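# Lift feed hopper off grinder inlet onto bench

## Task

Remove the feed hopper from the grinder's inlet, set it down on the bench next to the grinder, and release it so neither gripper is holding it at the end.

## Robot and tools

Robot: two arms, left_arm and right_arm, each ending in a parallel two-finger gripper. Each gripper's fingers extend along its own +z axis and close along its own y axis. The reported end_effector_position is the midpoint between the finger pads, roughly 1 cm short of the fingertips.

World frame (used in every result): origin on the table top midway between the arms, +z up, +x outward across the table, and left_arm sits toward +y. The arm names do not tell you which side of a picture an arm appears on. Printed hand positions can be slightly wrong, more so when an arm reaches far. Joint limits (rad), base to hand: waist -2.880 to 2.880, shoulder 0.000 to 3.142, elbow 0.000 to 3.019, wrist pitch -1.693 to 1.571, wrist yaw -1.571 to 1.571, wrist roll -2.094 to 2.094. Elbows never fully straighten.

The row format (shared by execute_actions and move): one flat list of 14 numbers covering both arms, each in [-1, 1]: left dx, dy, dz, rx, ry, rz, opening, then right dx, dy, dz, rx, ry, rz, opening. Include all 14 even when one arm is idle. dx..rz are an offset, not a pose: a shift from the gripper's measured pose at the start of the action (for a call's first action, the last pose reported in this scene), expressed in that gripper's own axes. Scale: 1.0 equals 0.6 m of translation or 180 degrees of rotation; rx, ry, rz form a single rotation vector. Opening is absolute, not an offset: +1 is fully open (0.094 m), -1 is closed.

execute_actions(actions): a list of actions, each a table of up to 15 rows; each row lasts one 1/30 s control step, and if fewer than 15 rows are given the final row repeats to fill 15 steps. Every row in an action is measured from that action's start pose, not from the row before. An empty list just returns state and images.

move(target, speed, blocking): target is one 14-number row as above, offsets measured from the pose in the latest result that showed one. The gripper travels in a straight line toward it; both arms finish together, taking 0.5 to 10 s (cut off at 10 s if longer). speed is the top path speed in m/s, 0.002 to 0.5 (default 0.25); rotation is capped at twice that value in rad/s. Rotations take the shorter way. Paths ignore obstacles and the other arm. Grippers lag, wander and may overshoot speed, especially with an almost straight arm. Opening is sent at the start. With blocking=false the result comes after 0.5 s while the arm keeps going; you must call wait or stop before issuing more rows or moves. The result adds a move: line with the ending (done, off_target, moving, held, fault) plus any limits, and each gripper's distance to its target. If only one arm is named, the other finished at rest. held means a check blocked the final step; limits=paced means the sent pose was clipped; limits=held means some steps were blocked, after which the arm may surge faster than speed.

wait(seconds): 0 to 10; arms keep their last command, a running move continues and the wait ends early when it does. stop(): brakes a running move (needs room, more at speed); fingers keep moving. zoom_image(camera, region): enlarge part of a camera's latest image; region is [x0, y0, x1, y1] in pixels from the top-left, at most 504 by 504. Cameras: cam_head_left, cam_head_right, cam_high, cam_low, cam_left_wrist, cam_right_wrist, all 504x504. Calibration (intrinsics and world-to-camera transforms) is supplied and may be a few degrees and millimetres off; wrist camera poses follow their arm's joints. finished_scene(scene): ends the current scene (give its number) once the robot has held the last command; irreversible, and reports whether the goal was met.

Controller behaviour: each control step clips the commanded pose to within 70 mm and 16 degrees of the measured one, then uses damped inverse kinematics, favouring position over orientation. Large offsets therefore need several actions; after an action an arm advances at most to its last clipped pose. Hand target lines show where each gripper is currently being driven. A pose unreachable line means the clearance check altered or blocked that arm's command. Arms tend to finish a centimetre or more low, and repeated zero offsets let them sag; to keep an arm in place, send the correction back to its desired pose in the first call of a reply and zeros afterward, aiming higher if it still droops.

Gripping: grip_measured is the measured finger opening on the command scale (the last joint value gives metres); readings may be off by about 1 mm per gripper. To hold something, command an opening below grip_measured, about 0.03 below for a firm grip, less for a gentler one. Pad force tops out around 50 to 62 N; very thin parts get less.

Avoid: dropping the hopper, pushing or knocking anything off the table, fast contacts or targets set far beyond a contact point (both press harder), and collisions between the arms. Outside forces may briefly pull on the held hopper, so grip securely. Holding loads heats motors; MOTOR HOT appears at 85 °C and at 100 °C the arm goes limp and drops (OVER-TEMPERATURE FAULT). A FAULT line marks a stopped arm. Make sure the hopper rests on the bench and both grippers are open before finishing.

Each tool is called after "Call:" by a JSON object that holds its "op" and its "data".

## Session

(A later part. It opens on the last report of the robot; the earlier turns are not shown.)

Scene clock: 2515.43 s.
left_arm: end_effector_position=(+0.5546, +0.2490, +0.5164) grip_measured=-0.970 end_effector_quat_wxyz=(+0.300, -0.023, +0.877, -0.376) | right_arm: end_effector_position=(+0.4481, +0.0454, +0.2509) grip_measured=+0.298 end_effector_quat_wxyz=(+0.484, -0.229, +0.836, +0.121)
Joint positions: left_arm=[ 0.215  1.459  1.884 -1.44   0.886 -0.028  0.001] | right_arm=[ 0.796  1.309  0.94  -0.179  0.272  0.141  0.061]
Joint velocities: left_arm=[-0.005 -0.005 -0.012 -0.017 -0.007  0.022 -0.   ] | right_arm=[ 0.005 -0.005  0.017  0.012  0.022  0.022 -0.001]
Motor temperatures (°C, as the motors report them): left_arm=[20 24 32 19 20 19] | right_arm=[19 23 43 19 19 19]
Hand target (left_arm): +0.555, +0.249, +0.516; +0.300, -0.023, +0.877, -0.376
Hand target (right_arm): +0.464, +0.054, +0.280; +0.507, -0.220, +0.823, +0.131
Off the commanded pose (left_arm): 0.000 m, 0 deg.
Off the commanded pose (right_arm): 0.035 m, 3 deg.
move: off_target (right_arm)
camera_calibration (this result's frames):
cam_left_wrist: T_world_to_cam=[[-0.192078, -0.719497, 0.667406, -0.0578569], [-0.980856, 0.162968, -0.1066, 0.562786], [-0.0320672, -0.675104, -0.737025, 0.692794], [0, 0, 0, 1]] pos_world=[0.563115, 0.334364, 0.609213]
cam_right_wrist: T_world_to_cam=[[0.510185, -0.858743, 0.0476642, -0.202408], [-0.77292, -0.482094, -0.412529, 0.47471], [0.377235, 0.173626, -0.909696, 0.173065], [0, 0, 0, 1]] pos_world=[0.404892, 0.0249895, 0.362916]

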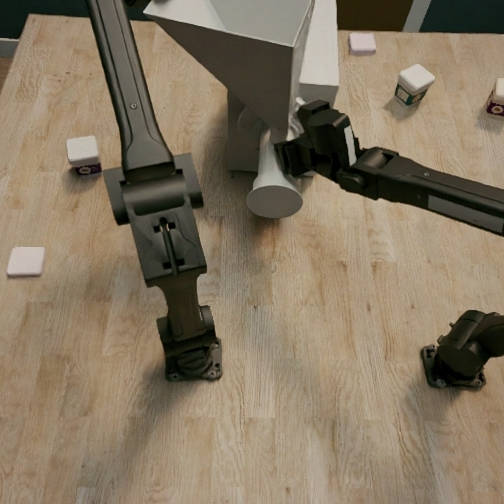

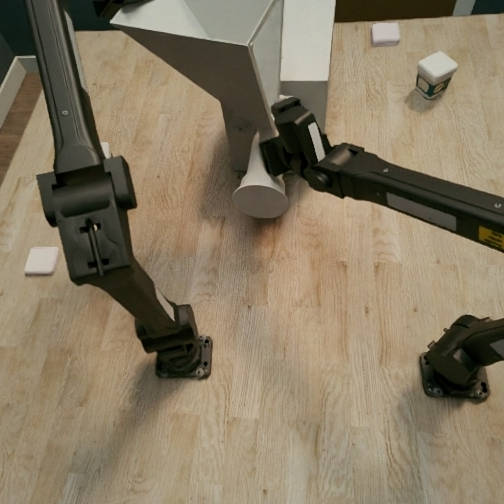

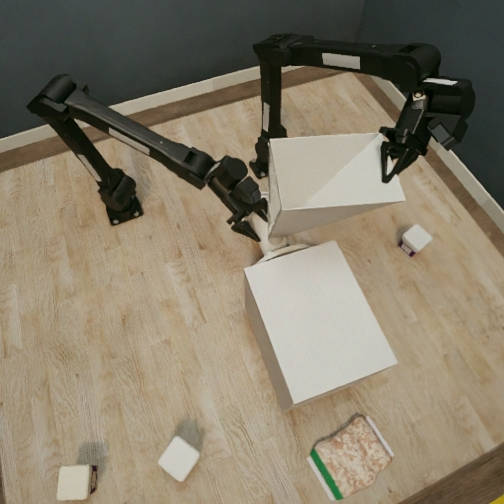

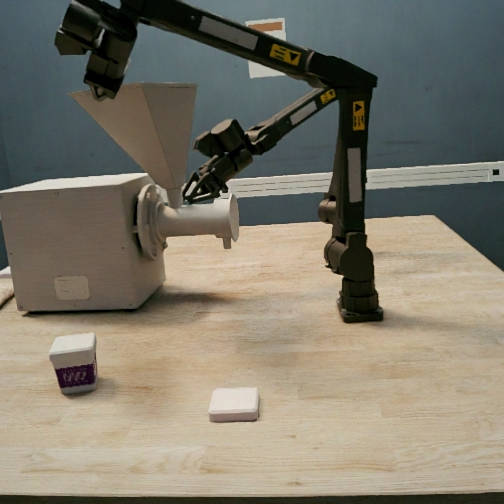

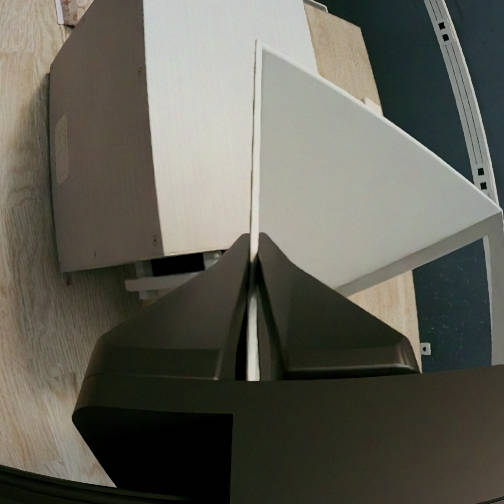

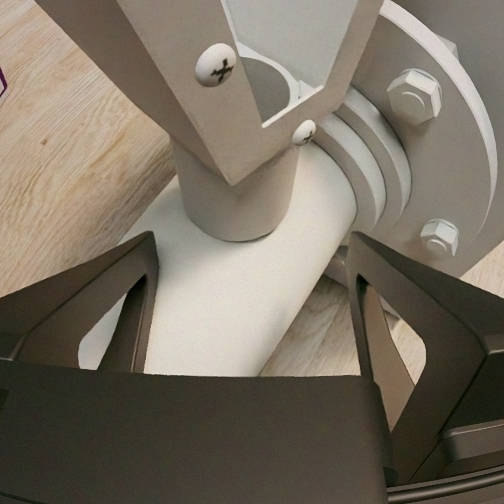

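Call:
{"op": "execute_actions", "data": {"actions": []}}

Scene clock: 2535.43 s.
left_arm: end_effector_position=(+0.5546, +0.2490, +0.5164) grip_measured=-0.970 end_effector_quat_wxyz=(+0.300, -0.023, +0.877, -0.376) | right_arm: end_effector_position=(+0.4484, +0.0456, +0.2516) grip_measured=+0.298 end_effector_quat_wxyz=(+0.485, -0.228, +0.836, +0.121)
Joint positions: left_arm=[ 0.215  1.459  1.884 -1.44   0.886 -0.028  0.001] | right_arm=[ 0.796  1.309  0.941 -0.179  0.272  0.14   0.061]
Joint velocities: left_arm=[ 0.005 -0.005  0.012 -0.027 -0.022 -0.066 -0.   ] | right_arm=[-0.005 -0.015 -0.002  0.007  0.037  0.066  0.001]
Motor temperatures (°C, as the motors report them): left_arm=[20 24 31 19 20 19] | right_arm=[19 23 46 19 19 19]
Hand target (left_arm): +0.555, +0.249, +0.516; +0.300, -0.023, +0.877, -0.376
Hand target (right_arm): +0.464, +0.054, +0.280; +0.507, -0.220, +0.823, +0.131
Off the commanded pose (left_arm): 0.000 m, 0 deg.
Off the commanded pose (right_arm): 0.034 m, 3 deg.
camera_calibration (this result's frames):
cam_left_wrist: T_world_to_cam=[[-0.192078, -0.719497, 0.667406, -0.0578569], [-0.980856, 0.162968, -0.1066, 0.562786], [-0.0320672, -0.675104, -0.737025, 0.692794], [0, 0, 0, 1]] pos_world=[0.563115, 0.334364, 0.609213]
cam_right_wrist: T_world_to_cam=[[0.510292, -0.858685, 0.0475558, -0.202366], [-0.772334, -0.481896, -0.413855, 0.475374], [0.378288, 0.174458, -0.9091, 0.172926], [0, 0, 0, 1]] pos_world=[0.404998, 0.025144, 0.363567]

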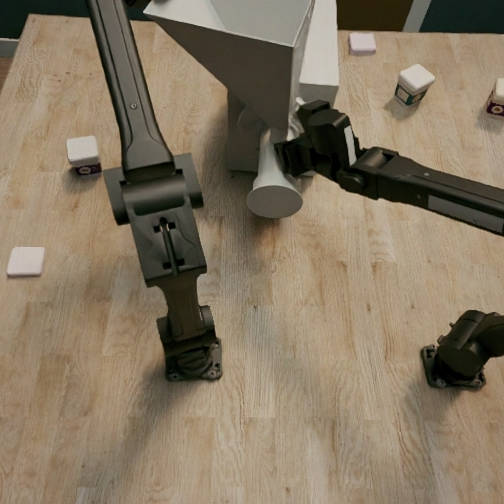

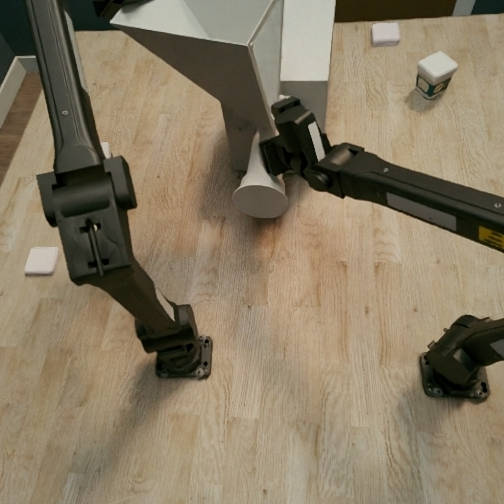

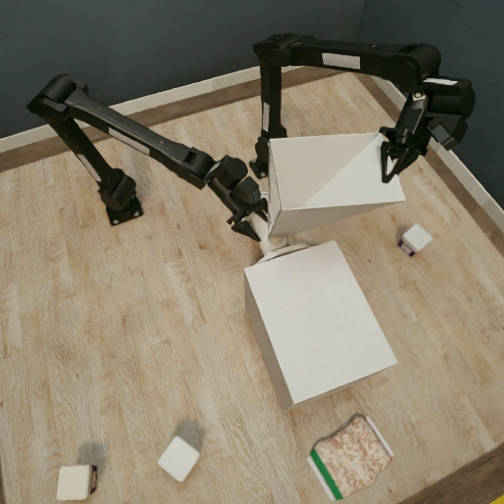

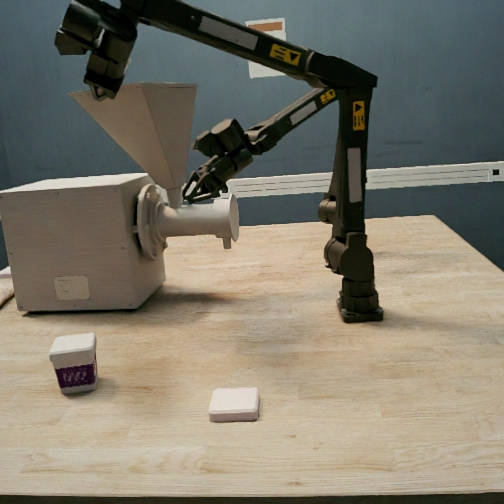

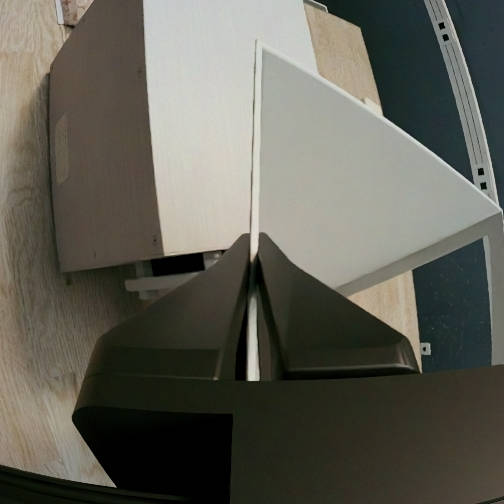

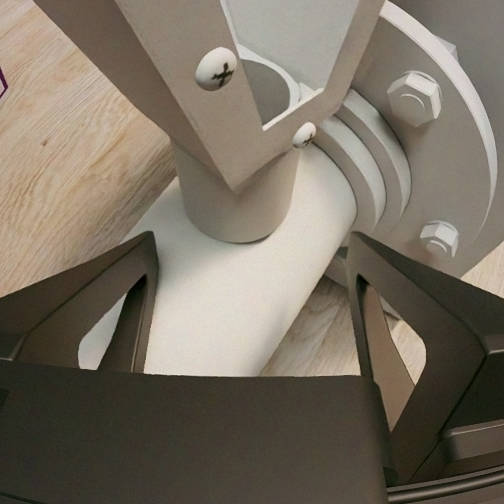

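Call:
{"op": "zoom_image", "data": {"camera": "cam_right_wrist", "region": [120, 0, 460, 300]}}

Call:
{"op": "zoom_image", "data": {"camera": "cam_low", "region": [110, 130, 270, 270]}}

Region (120, 0, 460, 300) of cam_right_wrist's 504x504 image, scaled by 1.482, with more detail than that image has; it fills the top 445 rows of this view, and the rest is white.

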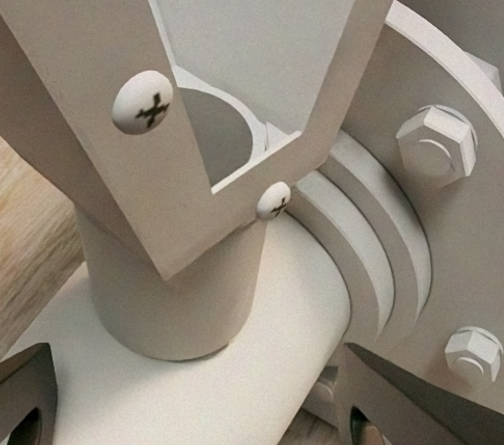

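Region (110, 130, 270, 270) of cam_low's 504x504 image, scaled by 3.150, with more detail than that image has; it fills the top 441 rows of this view, and the rest is white.

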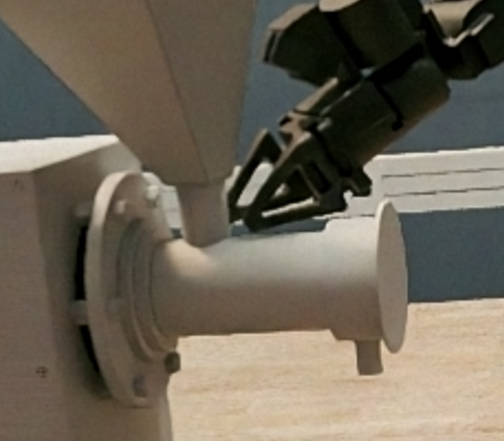

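Call:
{"op": "move", "data": {"target": [0,0,0,0,0,0,-1, -0.0722,-0.0016,-0.0418,0,-0.0167,0,0.3], "speed": 0.05}}

Scene clock: 2589.87 s.
left_arm: end_effector_position=(+0.5546, +0.2490, +0.5164) grip_measured=-0.970 end_effector_quat_wxyz=(+0.300, -0.023, +0.877, -0.376) | right_arm: end_effector_position=(+0.4403, +0.0350, +0.2682) grip_measured=+0.298 end_effector_quat_wxyz=(+0.486, -0.229, +0.835, +0.117)
Joint positions: left_arm=[ 0.215  1.459  1.884 -1.44   0.886 -0.028  0.001] | right_arm=[ 0.796  1.258  0.941 -0.229  0.28   0.134  0.061]
Joint velocities: left_arm=[-0.005  0.005 -0.002 -0.007  0.022 -0.037  0.001] | right_arm=[ 0.005 -0.005 -0.007 -0.022 -0.022 -0.022  0.001]
Motor temperatures (°C, as the motors report them): left_arm=[20 24 30 19 20 19] | right_arm=[19 23 48 19 19 19]
Hand target (left_arm): +0.555, +0.249, +0.516; +0.300, -0.023, +0.877, -0.376
Hand target (right_arm): +0.447, +0.044, +0.302; +0.507, -0.225, +0.823, +0.127
Off the commanded pose (left_arm): 0.000 m, 0 deg.
Off the commanded pose (right_arm): 0.036 m, 3 deg.
move: off_target (right_arm)
camera_calibration (this result's frames):
cam_left_wrist: T_world_to_cam=[[-0.192078, -0.719497, 0.667406, -0.0578569], [-0.980856, 0.162968, -0.1066, 0.562786], [-0.0320672, -0.675104, -0.737025, 0.692794], [0, 0, 0, 1]] pos_world=[0.563115, 0.334364, 0.609213]
cam_right_wrist: T_world_to_cam=[[0.507004, -0.860096, 0.0564043, -0.209025], [-0.771514, -0.482018, -0.41524, 0.470977], [0.384335, 0.167012, -0.907961, 0.190163], [0, 0, 0, 1]] pos_world=[0.396255, 0.0154783, 0.380019]

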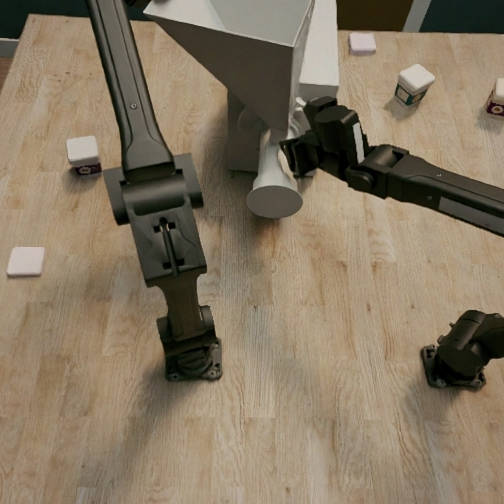

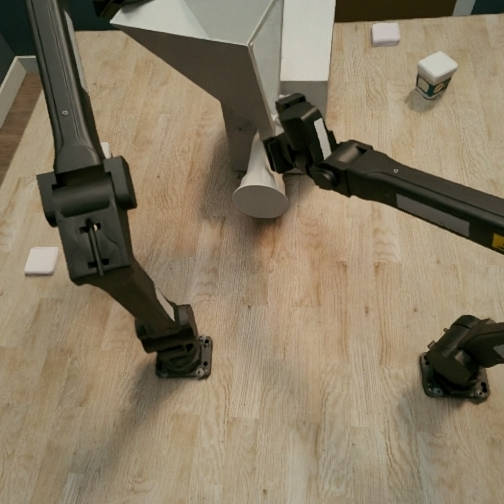

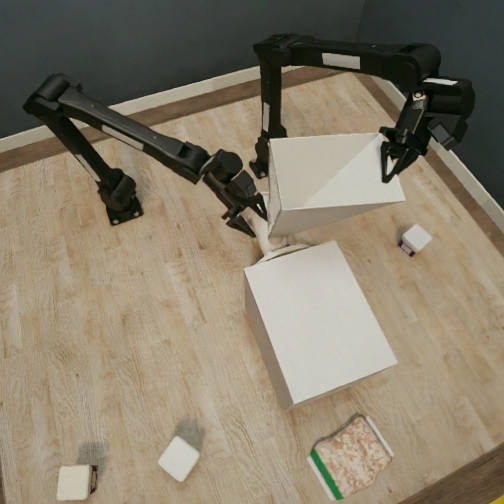

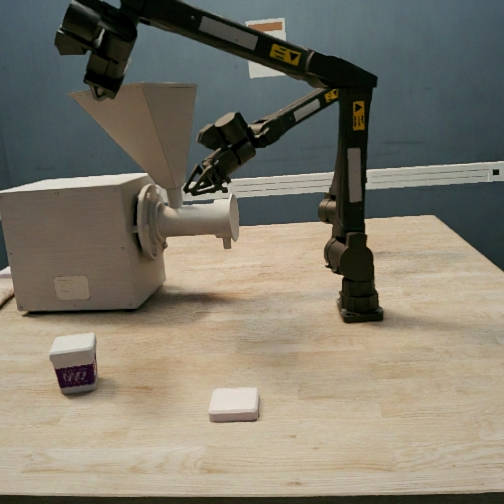

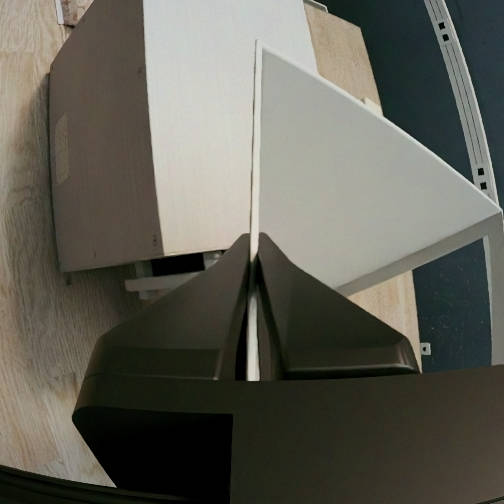

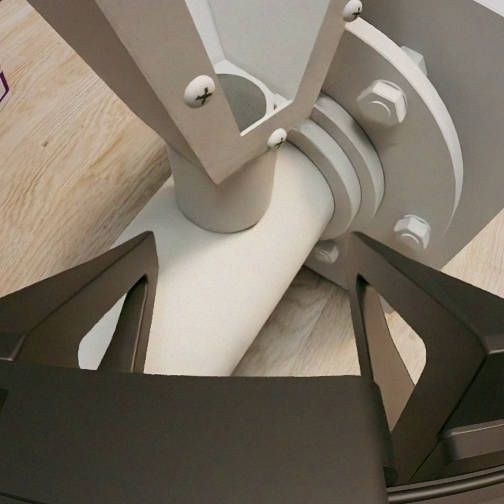

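Call:
{"op": "move", "data": {"target": [0,0,0,0,0,0,-1, -0.0753,0.0059,0.0,0,-0.0167,0,0.3], "speed": 0.04}}

Scene clock: 2711.33 s.
left_arm: end_effector_position=(+0.5546, +0.2490, +0.5164) grip_measured=-0.970 end_effector_quat_wxyz=(+0.300, -0.023, +0.877, -0.376) | right_arm: end_effector_position=(+0.4460, +0.0410, +0.2863) grip_measured=+0.298 end_effector_quat_wxyz=(+0.497, -0.229, +0.828, +0.120)
Joint positions: left_arm=[ 0.215  1.459  1.884 -1.44   0.886 -0.028  0.001] | right_arm=[ 0.796  1.261  0.978 -0.237  0.281  0.124  0.061]
Joint velocities: left_arm=[-0.005 -0.005 -0.007  0.002 -0.022 -0.007 -0.001] | right_arm=[ 0.015  0.005 -0.007 -0.002 -0.022 -0.022 -0.   ]
Motor temperatures (°C, as the motors report them): left_arm=[20 24 30 19 20 19] | right_arm=[19 23 49 19 19 19]
Hand target (left_arm): +0.555, +0.249, +0.516; +0.300, -0.023, +0.877, -0.376
Hand target (right_arm): +0.457, +0.049, +0.307; +0.509, -0.226, +0.822, +0.123
Off the commanded pose (left_arm): 0.000 m, 0 deg.
Off the commanded pose (right_arm): 0.026 m, 2 deg.
move: off_target (right_arm)
camera_calibration (this result's frames):
cam_left_wrist: T_world_to_cam=[[-0.192078, -0.719497, 0.667406, -0.0578569], [-0.980856, 0.162968, -0.1066, 0.562786], [-0.0320672, -0.675104, -0.737025, 0.692794], [0, 0, 0, 1]] pos_world=[0.563115, 0.334364, 0.609213]
cam_right_wrist: T_world_to_cam=[[0.509039, -0.858788, 0.0579892, -0.209264], [-0.760091, -0.480106, -0.437904, 0.487055], [0.403908, 0.178833, -0.89715, 0.191144], [0, 0, 0, 1]] pos_world=[0.399525, 0.0199416, 0.396903]

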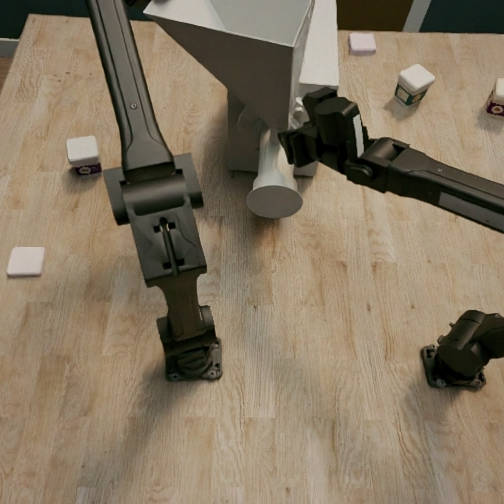

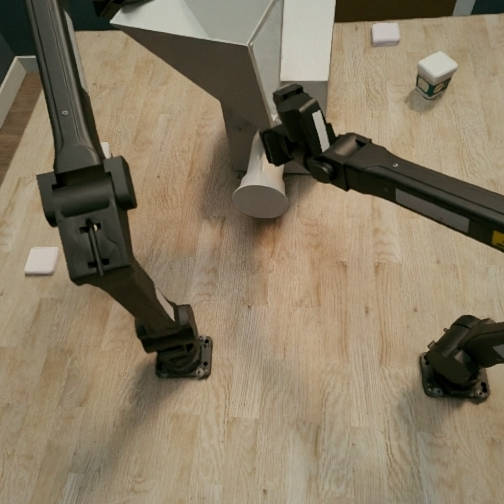

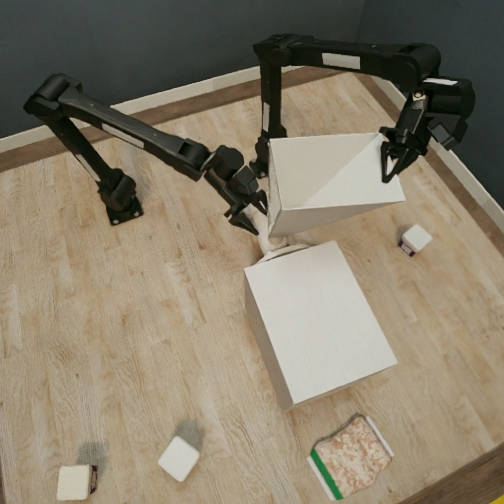

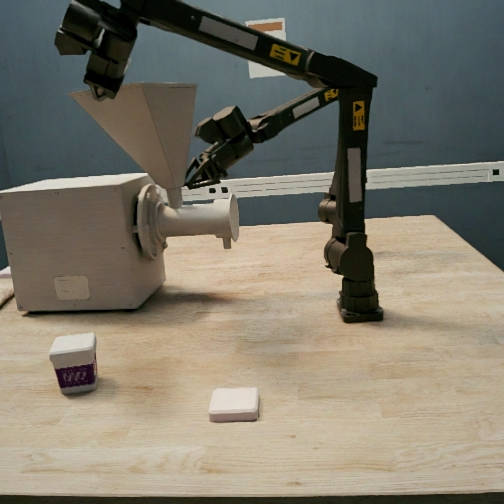

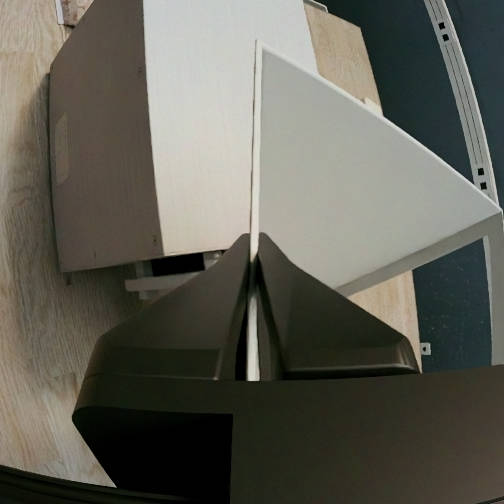

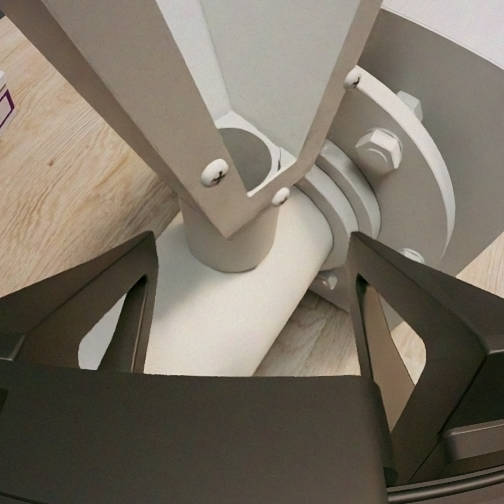

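Call:
{"op": "execute_actions", "data": {"actions": [[[-0.0128,-0.017,-0.0132,0,0,0,-1, -0.0167,0.0017,-0.0413,0,-0.011,0,0.3]],[[-0.0128,-0.017,-0.0132,0,0,0,-1, -0.03,0,-0.017,0,-0.011,0,0.3]]]}}

Scene clock: 2750.37 s.
left_arm: end_effector_position=(+0.5549, +0.2491, +0.5164) grip_measured=-0.970 end_effector_quat_wxyz=(+0.289, -0.026, +0.879, -0.378) | right_arm: end_effector_position=(+0.4314, +0.0262, +0.3197) grip_measured=+0.298 end_effector_quat_wxyz=(+0.523, -0.218, +0.814, +0.126)
Joint positions: left_arm=[ 0.215  1.474  1.907 -1.475  0.886 -0.023  0.001] | right_arm=[ 0.806  1.172  0.958 -0.244  0.307  0.122  0.061]
Joint velocities: left_arm=[ 0.005  0.015  0.002  0.007 -0.022  0.037  0.   ] | right_arm=[-0.015 -0.005 -0.002 -0.012 -0.037 -0.037  0.001]
Motor temperatures (°C, as the motors report them): left_arm=[20 24 30 19 20 19] | right_arm=[19 23 50 19 19 19]
Hand target (left_arm): +0.554, +0.249, +0.531; +0.295, -0.026, +0.877, -0.378
Hand target (right_arm): +0.432, +0.029, +0.331; +0.530, -0.219, +0.809, +0.128
Off the commanded pose (left_arm): 0.015 m, 1 deg.
Off the commanded pose (right_arm): 0.012 m, 1 deg.
camera_calibration (this result's frames):
cam_left_wrist: T_world_to_cam=[[-0.179242, -0.715694, 0.675021, -0.0697733], [-0.982531, 0.165134, -0.0858138, 0.552669], [-0.0500523, -0.678611, -0.732791, 0.70153], [0, 0, 0, 1]] pos_world=[0.565621, 0.334866, 0.6086]
cam_right_wrist: T_world_to_cam=[[0.495799, -0.866837, 0.0527034, -0.208813], [-0.741477, -0.454129, -0.493941, 0.492607], [0.452101, 0.205817, -0.867896, 0.198758], [0, 0, 0, 1]] pos_world=[0.378927, 0.00179242, 0.426825]

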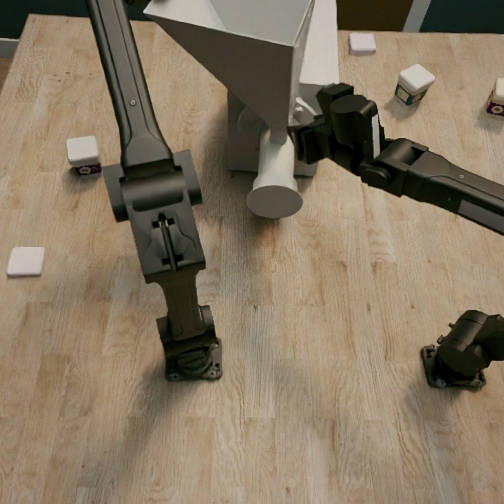

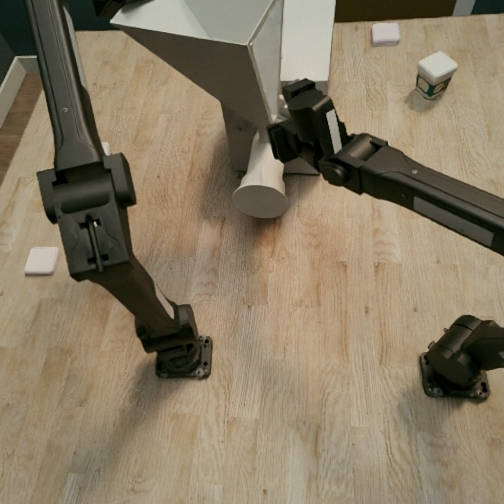

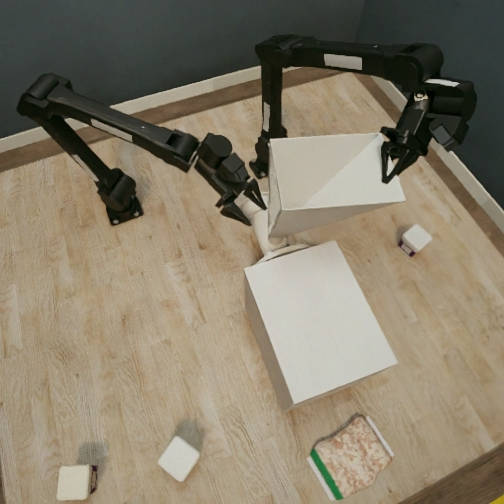

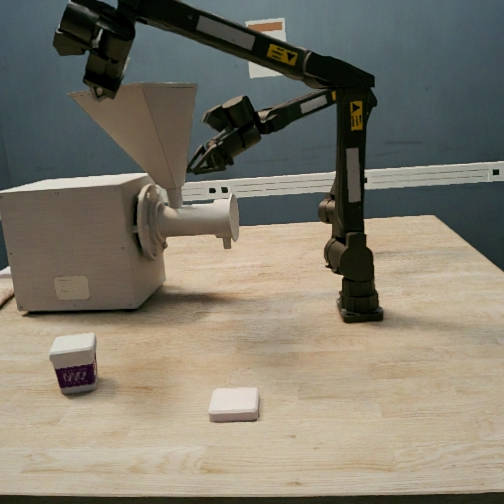

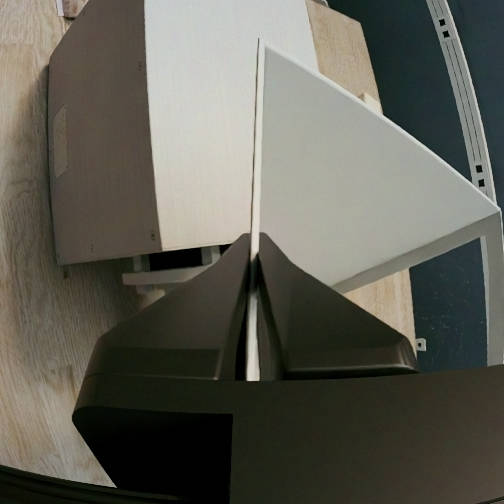

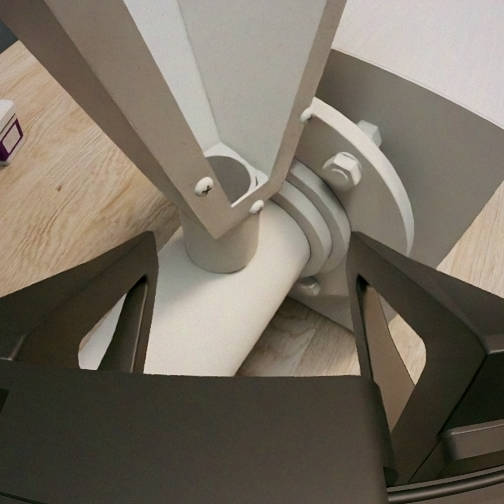

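Call:
{"op": "execute_actions", "data": {"actions": [[[-0.0255,-0.034,-0.0264,0,0,0,-1, 0,0,0,0,0,0,0.3]],[[-0.0255,-0.034,-0.0264,0,0,0,-1, -0.01,0,-0.006,0,0,0,0.3]]]}}

Scene clock: 2755.73 s.
left_arm: end_effector_position=(+0.5562, +0.2480, +0.5181) grip_measured=-0.970 end_effector_quat_wxyz=(+0.256, -0.017, +0.889, -0.380) | right_arm: end_effector_position=(+0.4305, +0.0252, +0.3172) grip_measured=+0.298 end_effector_quat_wxyz=(+0.519, -0.220, +0.817, +0.123)
Joint positions: left_arm=[ 0.211  1.542  2.016 -1.626  0.883  0.049  0.001] | right_arm=[ 0.806  1.172  0.958 -0.256  0.307  0.122  0.061]
Joint velocities: left_arm=[-0.015 -0.005  0.002 -0.022 -0.022 -0.037  0.   ] | right_arm=[-0.005 -0.005  0.002  0.002  0.051 -0.066 -0.   ]
Motor temperatures (°C, as the motors report them): left_arm=[20 23 31 19 20 19] | right_arm=[19 23 49 19 19 19]
Hand target (left_arm): +0.555, +0.248, +0.546; +0.274, -0.025, +0.883, -0.380
Hand target (right_arm): +0.431, +0.026, +0.326; +0.523, -0.218, +0.814, +0.126
Off the commanded pose (left_arm): 0.029 m, 2 deg.
Off the commanded pose (right_arm): 0.009 m, 1 deg.
camera_calibration (this result's frames):
cam_left_wrist: T_world_to_cam=[[-0.170573, -0.712876, 0.68023, -0.0796265], [-0.977791, 0.207778, -0.0274383, 0.51088], [-0.121777, -0.669803, -0.732485, 0.739664], [0, 0, 0, 1]] pos_world=[0.576026, 0.332516, 0.609975]
cam_right_wrist: T_world_to_cam=[[0.496231, -0.866358, 0.056387, -0.21044], [-0.745349, -0.458424, -0.484047, 0.488951], [0.445207, 0.198171, -0.873223, 0.201999], [0, 0, 0, 1]] pos_world=[0.378935, 0.00180069, 0.424932]

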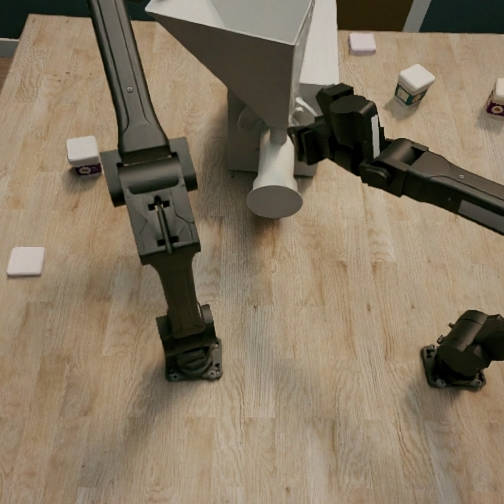

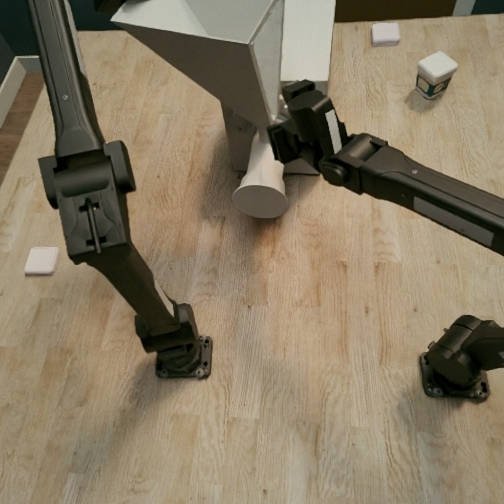

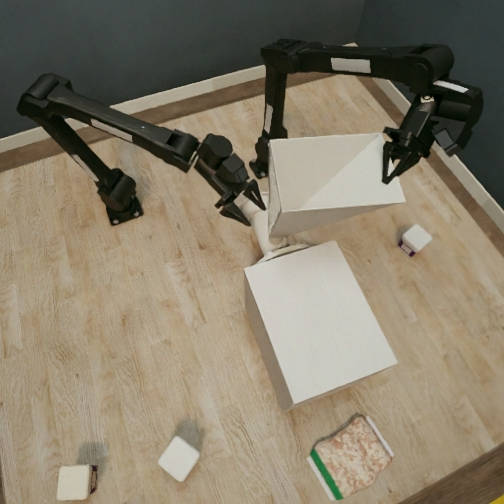

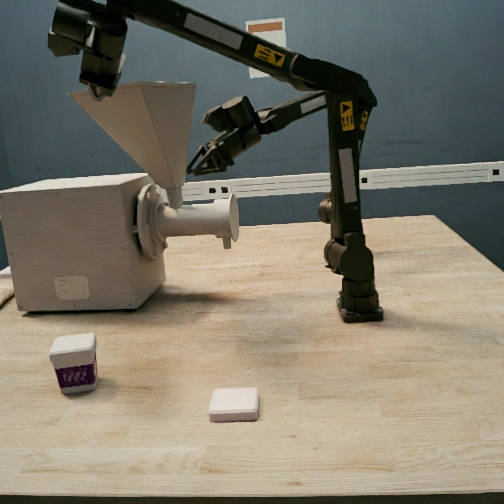

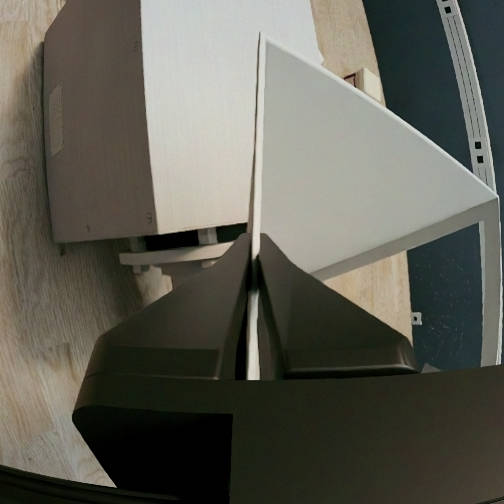

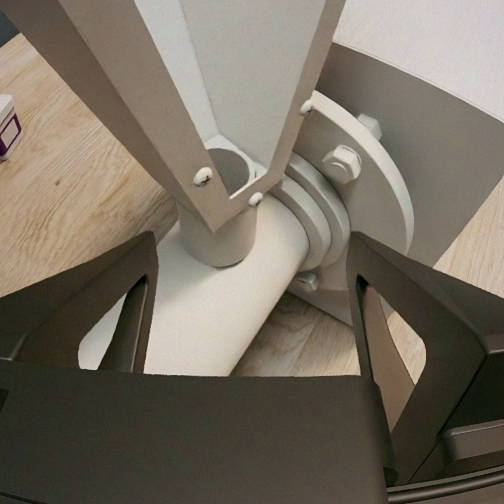

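Call:
{"op": "execute_actions", "data": {"actions": [[[-0.045,-0.012,0.026,0.0235,0.030,0.023,-1, -0.01,0,-0.006,0,0,0,0.3]],[[-0.045,-0.012,0.026,0.0235,0.030,0.023,-1, -0.01,0,-0.006,0,0,0,0.3]]]}}

Scene clock: 2825.03 s.
left_arm: end_effector_position=(+0.5966, +0.2271, +0.5158) grip_measured=-0.970 end_effector_quat_wxyz=(+0.255, +0.066, +0.870, -0.417) | right_arm: end_effector_position=(+0.4288, +0.0233, +0.3124) grip_measured=+0.298 end_effector_quat_wxyz=(+0.511, -0.223, +0.822, +0.118)
Joint positions: left_arm=[ 0.171  1.695  2.177 -1.705  0.982  0.213  0.001] | right_arm=[ 0.806  1.172  0.958 -0.279  0.307  0.122  0.061]
Joint velocities: left_arm=[-0.005  0.005 -0.022 -0.002  0.022 -0.051 -0.   ] | right_arm=[-0.005 -0.034 -0.012  0.007 -0.081 -0.037 -0.001]
Motor temperatures (°C, as the motors report them): left_arm=[20 24 35 19 20 19] | right_arm=[19 23 46 19 19 19]
Hand target (left_arm): +0.605, +0.226, +0.525; +0.262, +0.069, +0.867, -0.418
Hand target (right_arm): +0.429, +0.024, +0.322; +0.515, -0.222, +0.819, +0.121
Off the commanded pose (left_arm): 0.013 m, 5 deg.
Off the commanded pose (right_arm): 0.009 m, 1 deg.
joint sent to its limit (left arm) — the command would take joint 4 (wrist pitch) past its lower limit, so that joint was sent only as far as its limit.
camera_calibration (this result's frames):
cam_left_wrist: T_world_to_cam=[[-0.334848, -0.645095, 0.686826, -0.00686096], [-0.924655, 0.365245, -0.107743, 0.52859], [-0.181355, -0.671155, -0.718792, 0.757704], [0, 0, 0, 1]] pos_world=[0.62388, 0.311045, 0.606296]
cam_right_wrist: T_world_to_cam=[[0.49715, -0.865339, 0.0634937, -0.213632], [-0.75262, -0.466489, -0.464705, 0.481719], [0.431746, 0.183241, -0.883186, 0.208287], [0, 0, 0, 1]] pos_world=[0.378831, 0.00168605, 0.421378]

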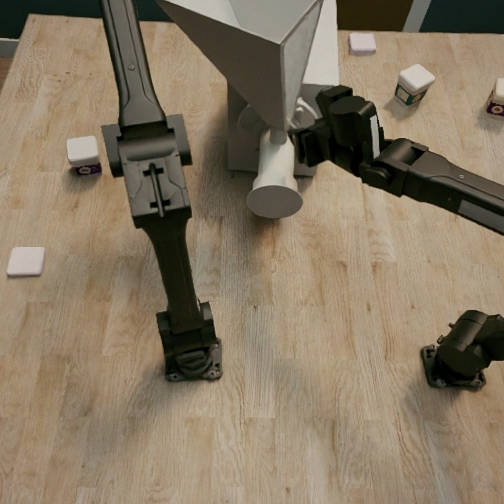

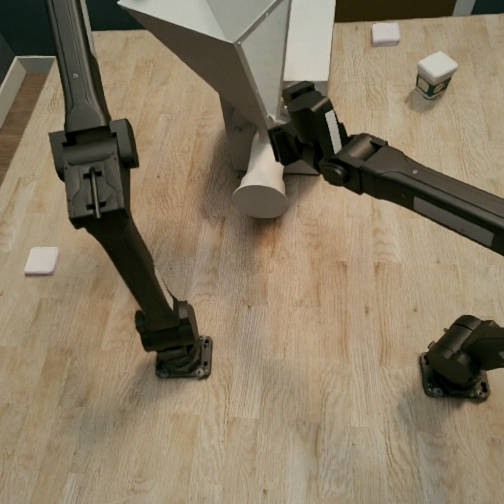

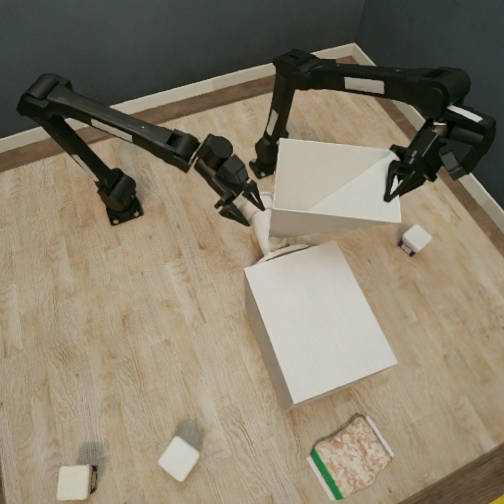

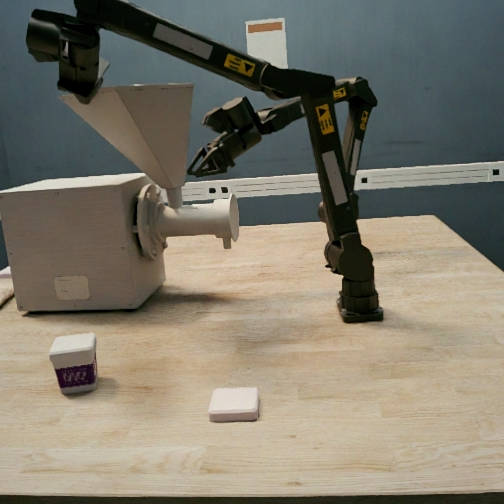

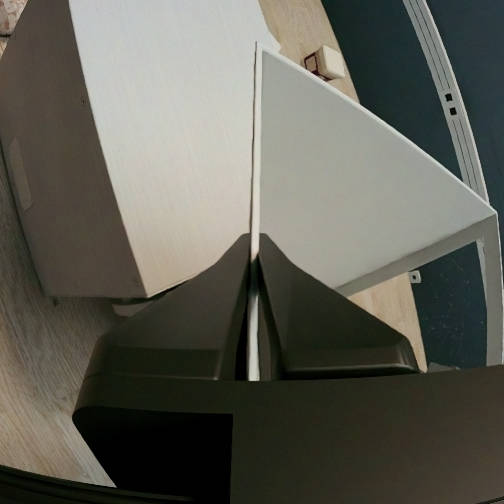

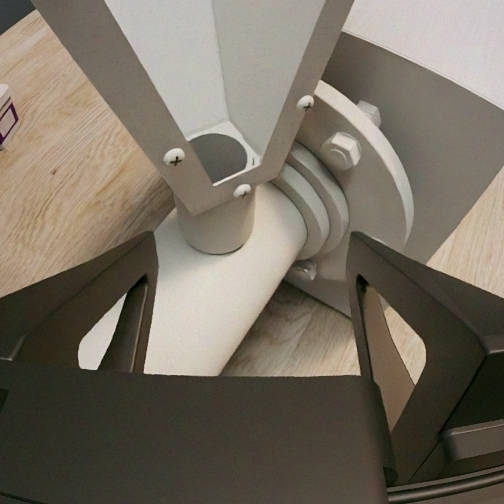

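Call:
{"op": "execute_actions", "data": {"actions": [[[-0.0395,-0.0175,0.029,0.022,0.005,0.023,-1, -0.012,0,-0.007,0,0,0,0.3]],[[-0.0395,-0.0175,0.029,0.022,0.015,0.023,-1, -0.012,0,-0.007,0,0,0,0.3]]]}}

Scene clock: 2854.80 s.
left_arm: end_effector_position=(+0.6175, +0.2144, +0.5195) grip_measured=-0.970 end_effector_quat_wxyz=(+0.265, +0.098, +0.854, -0.438) | right_arm: end_effector_position=(+0.4263, +0.0206, +0.3062) grip_measured=+0.298 end_effector_quat_wxyz=(+0.500, -0.228, +0.828, +0.111)
Joint positions: left_arm=[ 0.148  1.76   2.254 -1.705  1.037  0.248  0.001] | right_arm=[ 0.806  1.171  0.958 -0.31   0.307  0.122  0.061]
Joint velocities: left_arm=[ 0.005 -0.015 -0.017 -0.017 -0.007 -0.007 -0.001] | right_arm=[-0.005 -0.005 -0.007  0.007 -0.081  0.037  0.   ]
Motor temperatures (°C, as the motors report them): left_arm=[20 24 34 19 20 19] | right_arm=[19 23 46 19 19 19]
Hand target (left_arm): +0.629, +0.203, +0.527; +0.275, +0.121, +0.843, -0.445
Hand target (right_arm): +0.427, +0.022, +0.318; +0.505, -0.226, +0.825, +0.114
Off the commanded pose (left_arm): 0.019 m, 5 deg.
Off the commanded pose (right_arm): 0.012 m, 1 deg.
joint sent to its limit (left arm) — the command would take joint 4 (wrist pitch) past its lower limit, so that joint was sent only as far as its limit.
camera_calibration (this result's frames):
cam_left_wrist: T_world_to_cam=[[-0.406009, -0.599308, 0.689918, 0.0219427], [-0.894788, 0.414162, -0.166805, 0.554739], [-0.18577, -0.685055, -0.704407, 0.75385], [0, 0, 0, 1]] pos_world=[0.645325, 0.299827, 0.608412]
cam_right_wrist: T_world_to_cam=[[0.498543, -0.863793, 0.0729169, -0.217877], [-0.76185, -0.476726, -0.438539, 0.471856], [0.413568, 0.163079, -0.895749, 0.216346], [0, 0, 0, 1]] pos_world=[0.378631, 0.00146411, 0.416606]

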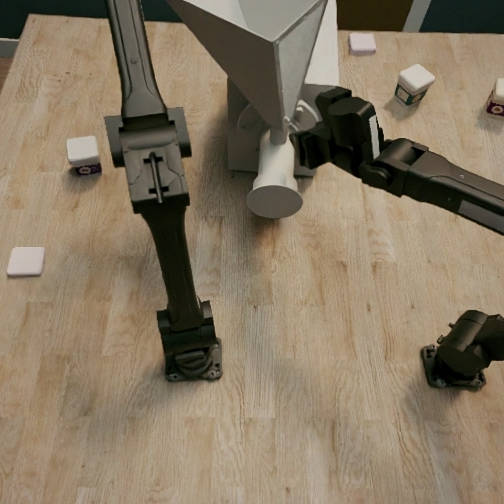

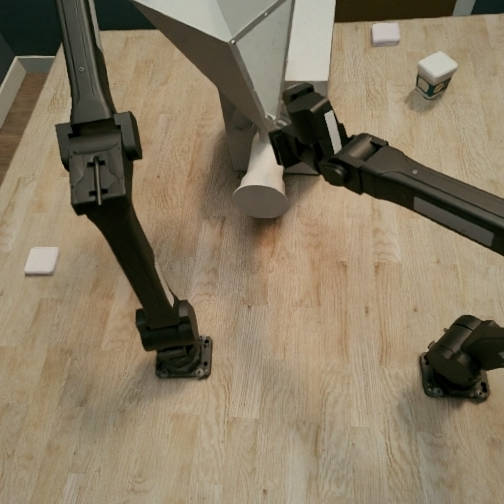

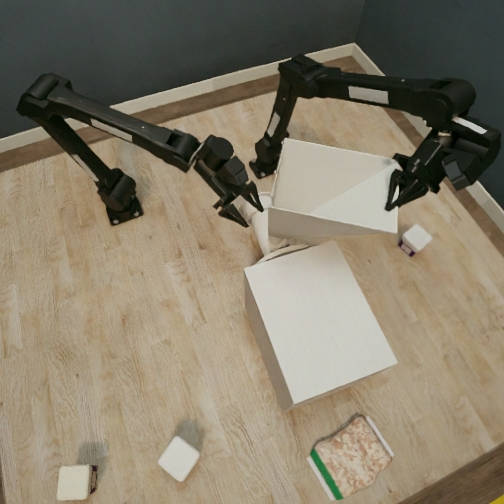

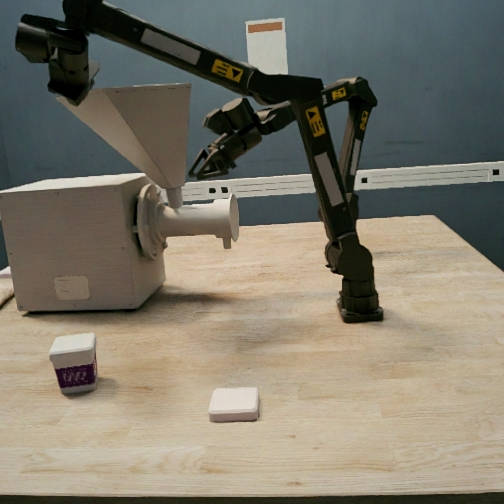

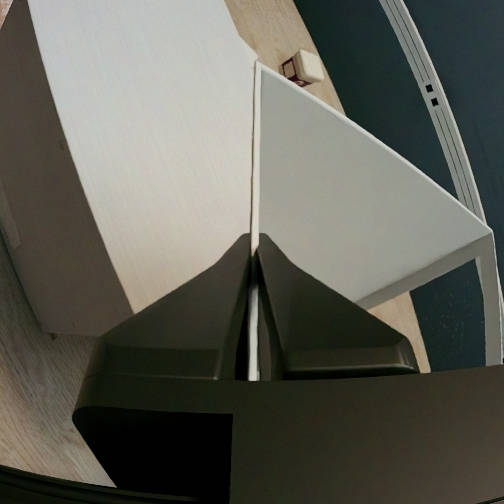

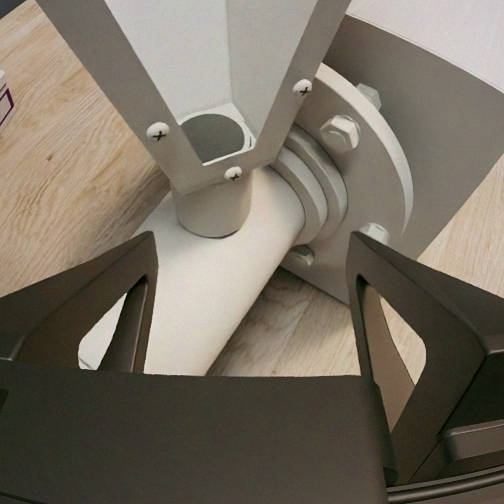

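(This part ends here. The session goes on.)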